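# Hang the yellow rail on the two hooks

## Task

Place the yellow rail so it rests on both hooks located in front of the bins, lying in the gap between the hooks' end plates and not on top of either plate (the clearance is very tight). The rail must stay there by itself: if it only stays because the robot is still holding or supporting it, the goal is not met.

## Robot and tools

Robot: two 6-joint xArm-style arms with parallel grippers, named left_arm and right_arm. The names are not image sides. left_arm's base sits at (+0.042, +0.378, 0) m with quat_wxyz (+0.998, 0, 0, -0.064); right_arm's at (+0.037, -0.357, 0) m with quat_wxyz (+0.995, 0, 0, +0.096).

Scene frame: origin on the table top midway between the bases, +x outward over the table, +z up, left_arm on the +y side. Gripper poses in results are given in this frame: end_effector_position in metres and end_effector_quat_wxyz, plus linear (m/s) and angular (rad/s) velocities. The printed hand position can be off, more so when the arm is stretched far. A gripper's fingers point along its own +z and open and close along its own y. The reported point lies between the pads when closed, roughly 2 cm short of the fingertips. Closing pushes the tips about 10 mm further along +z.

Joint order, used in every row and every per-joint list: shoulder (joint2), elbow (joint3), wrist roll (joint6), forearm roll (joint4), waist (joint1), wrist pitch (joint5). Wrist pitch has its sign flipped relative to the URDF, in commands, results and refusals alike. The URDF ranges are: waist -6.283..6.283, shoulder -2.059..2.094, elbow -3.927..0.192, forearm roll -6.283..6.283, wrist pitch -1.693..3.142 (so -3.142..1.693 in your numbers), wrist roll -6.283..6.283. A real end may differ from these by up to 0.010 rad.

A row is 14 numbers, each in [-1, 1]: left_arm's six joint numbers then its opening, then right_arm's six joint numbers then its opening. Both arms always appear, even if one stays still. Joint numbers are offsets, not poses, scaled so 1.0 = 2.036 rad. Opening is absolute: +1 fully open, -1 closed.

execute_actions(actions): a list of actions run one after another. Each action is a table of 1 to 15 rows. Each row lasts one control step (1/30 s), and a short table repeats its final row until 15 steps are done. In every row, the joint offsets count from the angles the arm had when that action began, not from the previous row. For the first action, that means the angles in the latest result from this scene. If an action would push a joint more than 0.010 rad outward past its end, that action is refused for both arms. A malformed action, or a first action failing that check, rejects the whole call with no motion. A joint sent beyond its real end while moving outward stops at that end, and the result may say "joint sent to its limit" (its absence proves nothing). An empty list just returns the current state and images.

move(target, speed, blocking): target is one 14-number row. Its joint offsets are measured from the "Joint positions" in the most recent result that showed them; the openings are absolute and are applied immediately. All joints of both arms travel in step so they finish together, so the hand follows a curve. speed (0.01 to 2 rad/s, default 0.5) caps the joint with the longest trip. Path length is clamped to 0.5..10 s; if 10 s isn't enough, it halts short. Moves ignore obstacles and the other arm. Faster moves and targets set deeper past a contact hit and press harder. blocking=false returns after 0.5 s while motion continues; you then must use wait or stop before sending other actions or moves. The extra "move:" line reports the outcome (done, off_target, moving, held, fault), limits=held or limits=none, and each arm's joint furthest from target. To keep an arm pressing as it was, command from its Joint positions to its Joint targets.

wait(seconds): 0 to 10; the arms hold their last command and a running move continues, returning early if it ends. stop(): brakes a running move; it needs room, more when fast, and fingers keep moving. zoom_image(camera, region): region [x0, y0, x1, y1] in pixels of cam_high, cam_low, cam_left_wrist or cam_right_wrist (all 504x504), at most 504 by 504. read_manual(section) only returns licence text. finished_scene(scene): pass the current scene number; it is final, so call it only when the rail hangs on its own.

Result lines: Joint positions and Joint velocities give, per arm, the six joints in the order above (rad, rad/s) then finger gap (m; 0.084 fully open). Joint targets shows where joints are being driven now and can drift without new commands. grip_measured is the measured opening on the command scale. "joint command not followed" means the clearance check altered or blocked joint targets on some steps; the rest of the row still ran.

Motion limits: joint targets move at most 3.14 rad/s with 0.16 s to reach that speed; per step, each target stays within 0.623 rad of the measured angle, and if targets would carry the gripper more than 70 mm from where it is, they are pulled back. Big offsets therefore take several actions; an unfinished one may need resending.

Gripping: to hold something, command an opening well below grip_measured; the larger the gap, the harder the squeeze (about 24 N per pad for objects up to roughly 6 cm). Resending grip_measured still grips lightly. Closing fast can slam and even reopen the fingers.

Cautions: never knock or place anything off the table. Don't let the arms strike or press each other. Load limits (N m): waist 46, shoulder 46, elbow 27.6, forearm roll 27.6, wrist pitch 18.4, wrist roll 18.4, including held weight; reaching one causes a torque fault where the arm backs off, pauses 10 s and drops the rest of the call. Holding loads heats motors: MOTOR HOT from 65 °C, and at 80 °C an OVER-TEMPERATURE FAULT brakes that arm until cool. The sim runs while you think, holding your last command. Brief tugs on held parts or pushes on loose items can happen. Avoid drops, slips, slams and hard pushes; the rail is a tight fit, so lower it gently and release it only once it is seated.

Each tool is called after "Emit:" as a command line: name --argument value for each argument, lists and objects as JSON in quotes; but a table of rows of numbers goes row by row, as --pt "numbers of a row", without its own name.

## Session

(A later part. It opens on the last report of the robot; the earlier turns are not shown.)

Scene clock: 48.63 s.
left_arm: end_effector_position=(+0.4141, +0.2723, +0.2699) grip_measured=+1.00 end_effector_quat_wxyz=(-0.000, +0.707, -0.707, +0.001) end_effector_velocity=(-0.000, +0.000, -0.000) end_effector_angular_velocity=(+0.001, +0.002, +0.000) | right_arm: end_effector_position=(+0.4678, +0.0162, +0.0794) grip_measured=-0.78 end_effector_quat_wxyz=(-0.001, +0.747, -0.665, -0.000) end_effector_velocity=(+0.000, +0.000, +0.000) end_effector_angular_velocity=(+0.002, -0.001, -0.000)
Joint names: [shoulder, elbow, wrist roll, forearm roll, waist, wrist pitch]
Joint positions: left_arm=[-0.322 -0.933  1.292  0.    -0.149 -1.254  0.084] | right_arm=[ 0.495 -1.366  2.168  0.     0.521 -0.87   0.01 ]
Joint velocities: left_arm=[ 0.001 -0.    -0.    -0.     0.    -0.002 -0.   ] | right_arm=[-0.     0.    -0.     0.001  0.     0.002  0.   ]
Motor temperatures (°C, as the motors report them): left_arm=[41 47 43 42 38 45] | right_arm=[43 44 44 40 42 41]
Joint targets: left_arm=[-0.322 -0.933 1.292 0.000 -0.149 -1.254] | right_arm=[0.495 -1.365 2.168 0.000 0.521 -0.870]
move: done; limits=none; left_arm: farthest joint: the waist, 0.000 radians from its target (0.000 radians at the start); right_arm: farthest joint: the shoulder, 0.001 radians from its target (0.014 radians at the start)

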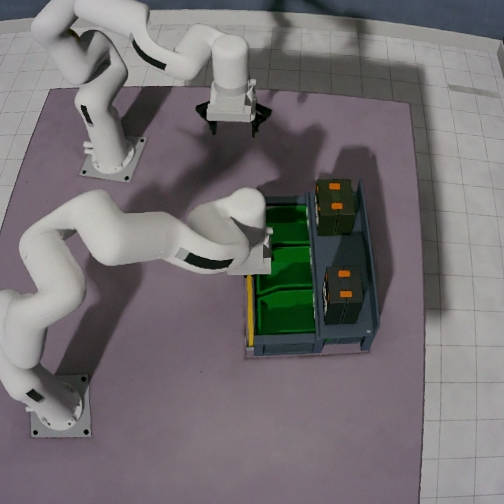

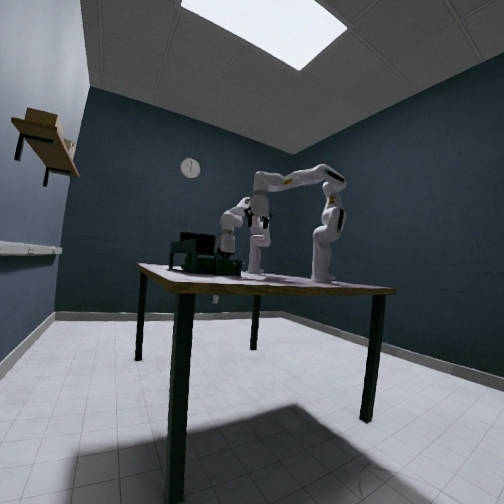

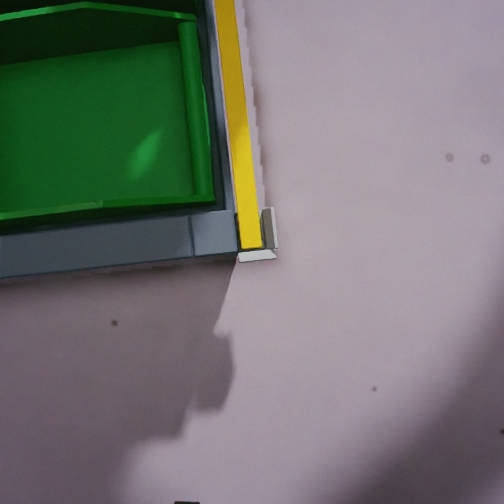

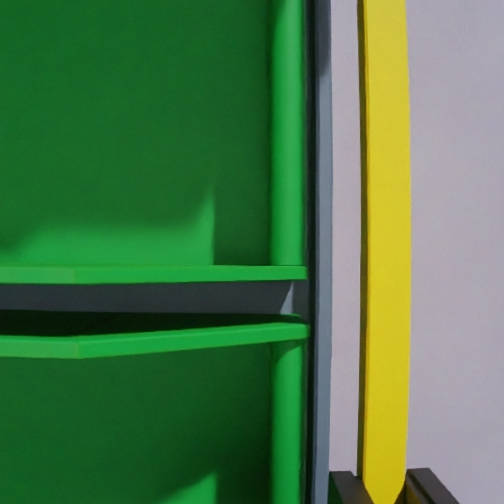

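Emit:
move --target '[0,0,0,0,0,0,1, 0,0,0,0,0,0,-0.3]'

Emit:
move --target '[0,0,0,0,0,0,1, -0.04,-0.02,0,0,0,-0.06,-0.3]' --speed 0.2

Emit:
move --target '[0,0,0,0,0,0,1, -0.12,0.08,-0.06,0,-0.06,-0.04,-0.3]' --speed 0.5

Scene clock: 53.23 s.
left_arm: end_effector_position=(+0.4141, +0.2723, +0.2699) grip_measured=+1.00 end_effector_quat_wxyz=(-0.000, +0.707, -0.707, +0.001) end_effector_velocity=(-0.000, -0.000, -0.000) end_effector_angular_velocity=(+0.000, +0.001, -0.000) | right_arm: end_effector_position=(+0.4677, +0.0162, +0.0793) grip_measured=-0.32 end_effector_quat_wxyz=(-0.000, +0.747, -0.665, -0.000) end_effector_velocity=(-0.000, +0.000, -0.000) end_effector_angular_velocity=(+0.001, +0.001, -0.001)
Joint names: [shoulder, elbow, wrist roll, forearm roll, waist, wrist pitch]
Joint positions: left_arm=[-0.322 -0.933  1.292  0.    -0.149 -1.254  0.084] | right_arm=[ 0.495 -1.366  2.168  0.     0.521 -0.87   0.03 ]
Joint velocities: left_arm=[-0.     0.001 -0.     0.    -0.    -0.001  0.   ] | right_arm=[ 0.     0.     0.     0.001  0.     0.    -0.   ]
Motor temperatures (°C, as the motors report them): left_arm=[41 47 43 42 38 45] | right_arm=[43 44 44 40 42 41]
Joint targets: left_arm=[-0.322 -0.933 1.292 0.000 -0.149 -1.254] | right_arm=[0.495 -1.366 2.168 0.000 0.521 -0.870]
move: done; limits=none; left_arm: farthest joint: the waist, 0.000 radians from its target (0.000 radians at the start); right_arm: farthest joint: the waist, 0.000 radians from its target (0.000 radians at the start)

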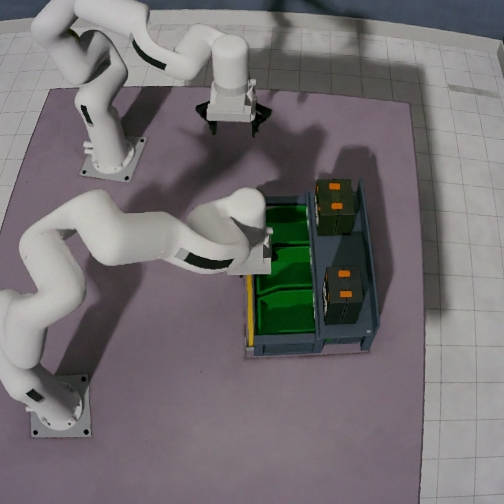

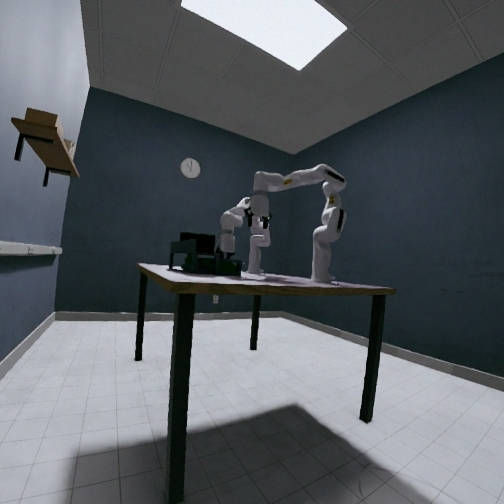

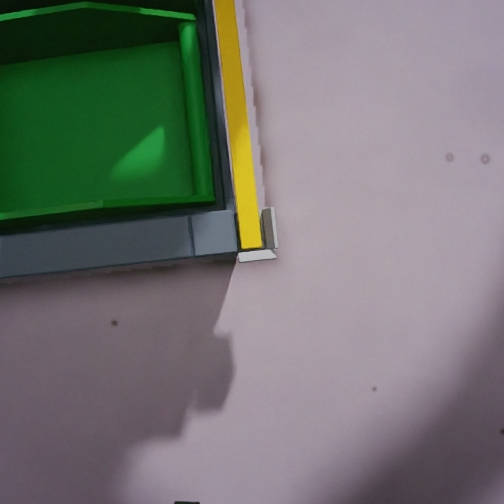

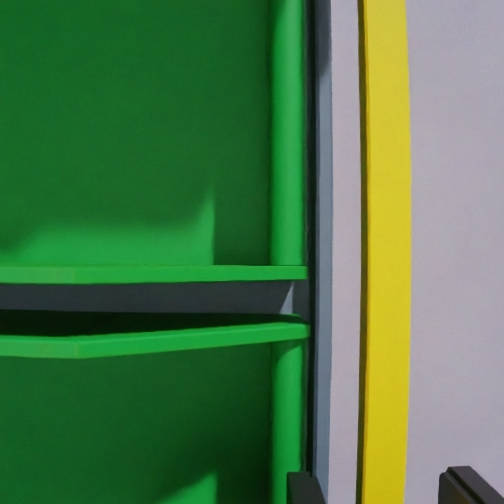

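Scene clock: 54.30 s.
left_arm: end_effector_position=(+0.4141, +0.2723, +0.2699) grip_measured=+1.00 end_effector_quat_wxyz=(-0.000, +0.707, -0.707, +0.001) end_effector_velocity=(-0.000, -0.000, -0.000) end_effector_angular_velocity=(+0.000, +0.001, +0.001) | right_arm: end_effector_position=(+0.4664, +0.0150, +0.1322) grip_measured=-0.32 end_effector_quat_wxyz=(-0.000, +0.747, -0.665, -0.000) end_effector_velocity=(+0.001, +0.001, +0.003) end_effector_angular_velocity=(+0.004, -0.005, +0.000)
Joint names: [shoulder, elbow, wrist roll, forearm roll, waist, wrist pitch]
Joint positions: left_arm=[-0.322 -0.933  1.292  0.    -0.149 -1.254  0.084] | right_arm=[ 0.414 -1.406  2.168  0.     0.521 -0.992  0.03 ]
Joint velocities: left_arm=[ 0.     0.001 -0.001 -0.    -0.    -0.     0.   ] | right_arm=[-0.003 -0.004  0.    -0.     0.    -0.     0.   ]
Motor temperatures (°C, as the motors report them): left_arm=[41 47 43 42 38 45] | right_arm=[43 44 44 40 42 41]
Joint targets: left_arm=[-0.322 -0.933 1.292 0.000 -0.149 -1.254] | right_arm=[0.413 -1.407 2.168 0.000 0.521 -0.992]
move: done; limits=none; left_arm: farthest joint: the waist, 0.000 radians from its target (0.000 radians at the start); right_arm: farthest joint: the elbow, 0.001 radians from its target (0.041 radians at the start)

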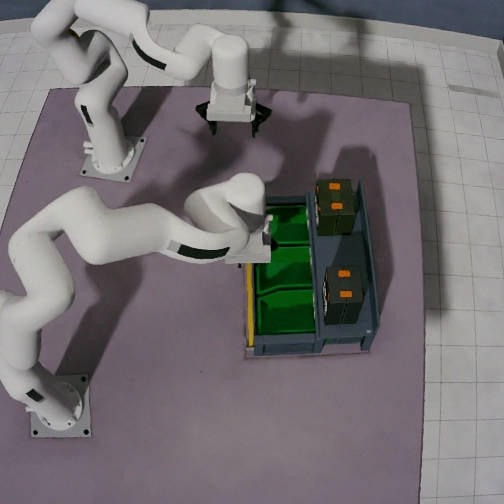

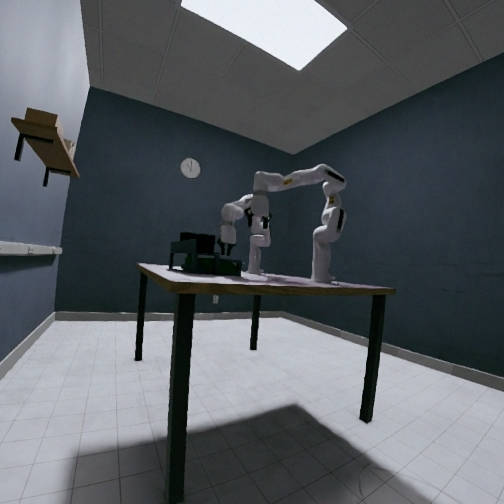

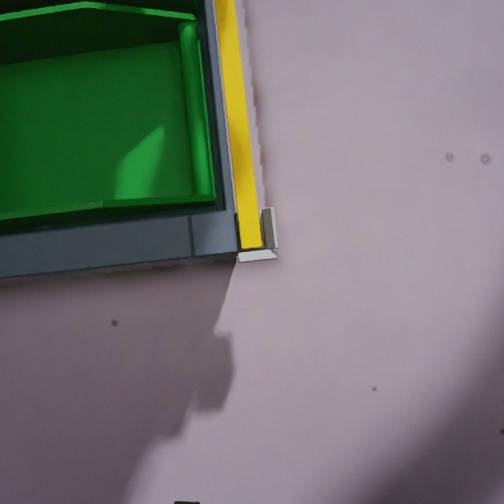

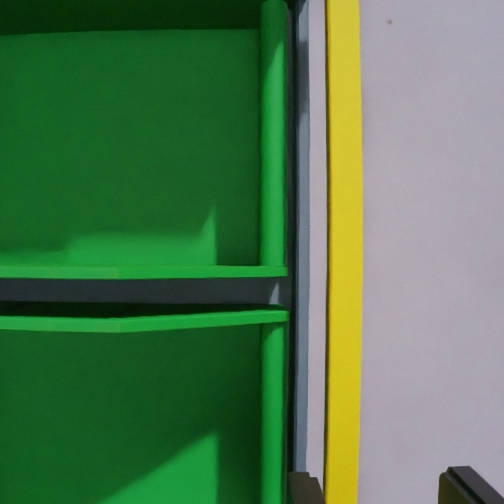

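Scene clock: 55.30 s.
left_arm: end_effector_position=(+0.4141, +0.2723, +0.2699) grip_measured=+1.00 end_effector_quat_wxyz=(-0.000, +0.707, -0.707, +0.001) end_effector_velocity=(-0.000, -0.000, +0.000) end_effector_angular_velocity=(-0.000, -0.000, -0.001) | right_arm: end_effector_position=(+0.4637, -0.0699, +0.1913) grip_measured=-0.32 end_effector_quat_wxyz=(+0.000, +0.747, -0.665, -0.000) end_effector_velocity=(+0.002, -0.000, +0.004) end_effector_angular_velocity=(+0.004, -0.007, -0.002)
Joint names: [shoulder, elbow, wrist roll, forearm roll, waist, wrist pitch]
Joint positions: left_arm=[-0.322 -0.933  1.292  0.    -0.149 -1.254  0.084] | right_arm=[ 0.17  -1.243  2.046  0.     0.4   -1.074  0.03 ]
Joint velocities: left_arm=[-0.    -0.     0.001 -0.    -0.    -0.    -0.   ] | right_arm=[-0.005 -0.003 -0.001 -0.    -0.003  0.    -0.   ]
Motor temperatures (°C, as the motors report them): left_arm=[41 47 43 42 38 45] | right_arm=[43 44 44 40 42 41]
Joint targets: left_arm=[-0.322 -0.933 1.292 0.000 -0.149 -1.254] | right_arm=[0.169 -1.243 2.046 0.000 0.399 -1.074]
move: done; limits=none; left_arm: farthest joint: the waist, 0.000 radians from its target (0.000 radians at the start); right_arm: farthest joint: the waist, 0.001 radians from its target (0.123 radians at the start)

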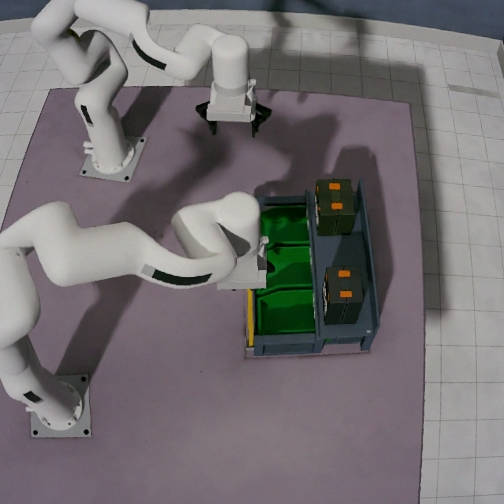

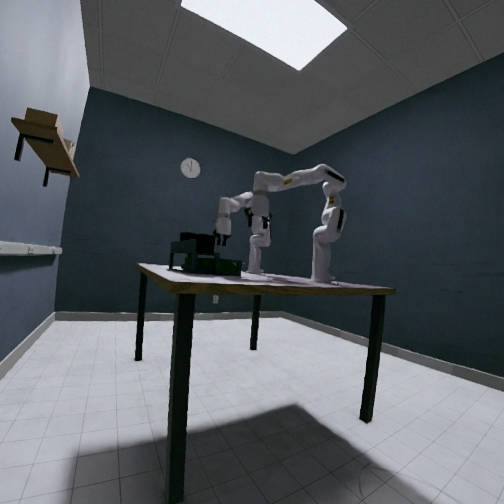

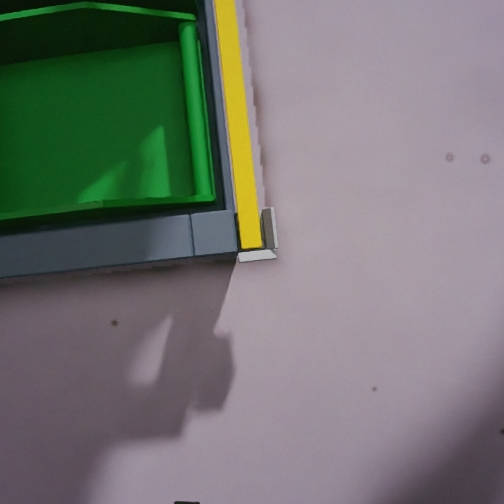

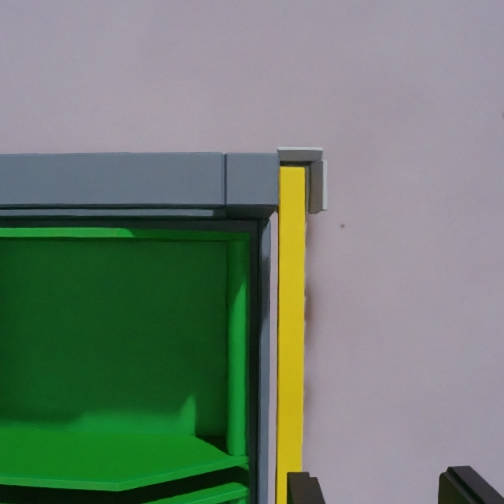

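Emit:
finished_scene --scene 2

The scene is finished: the task was done.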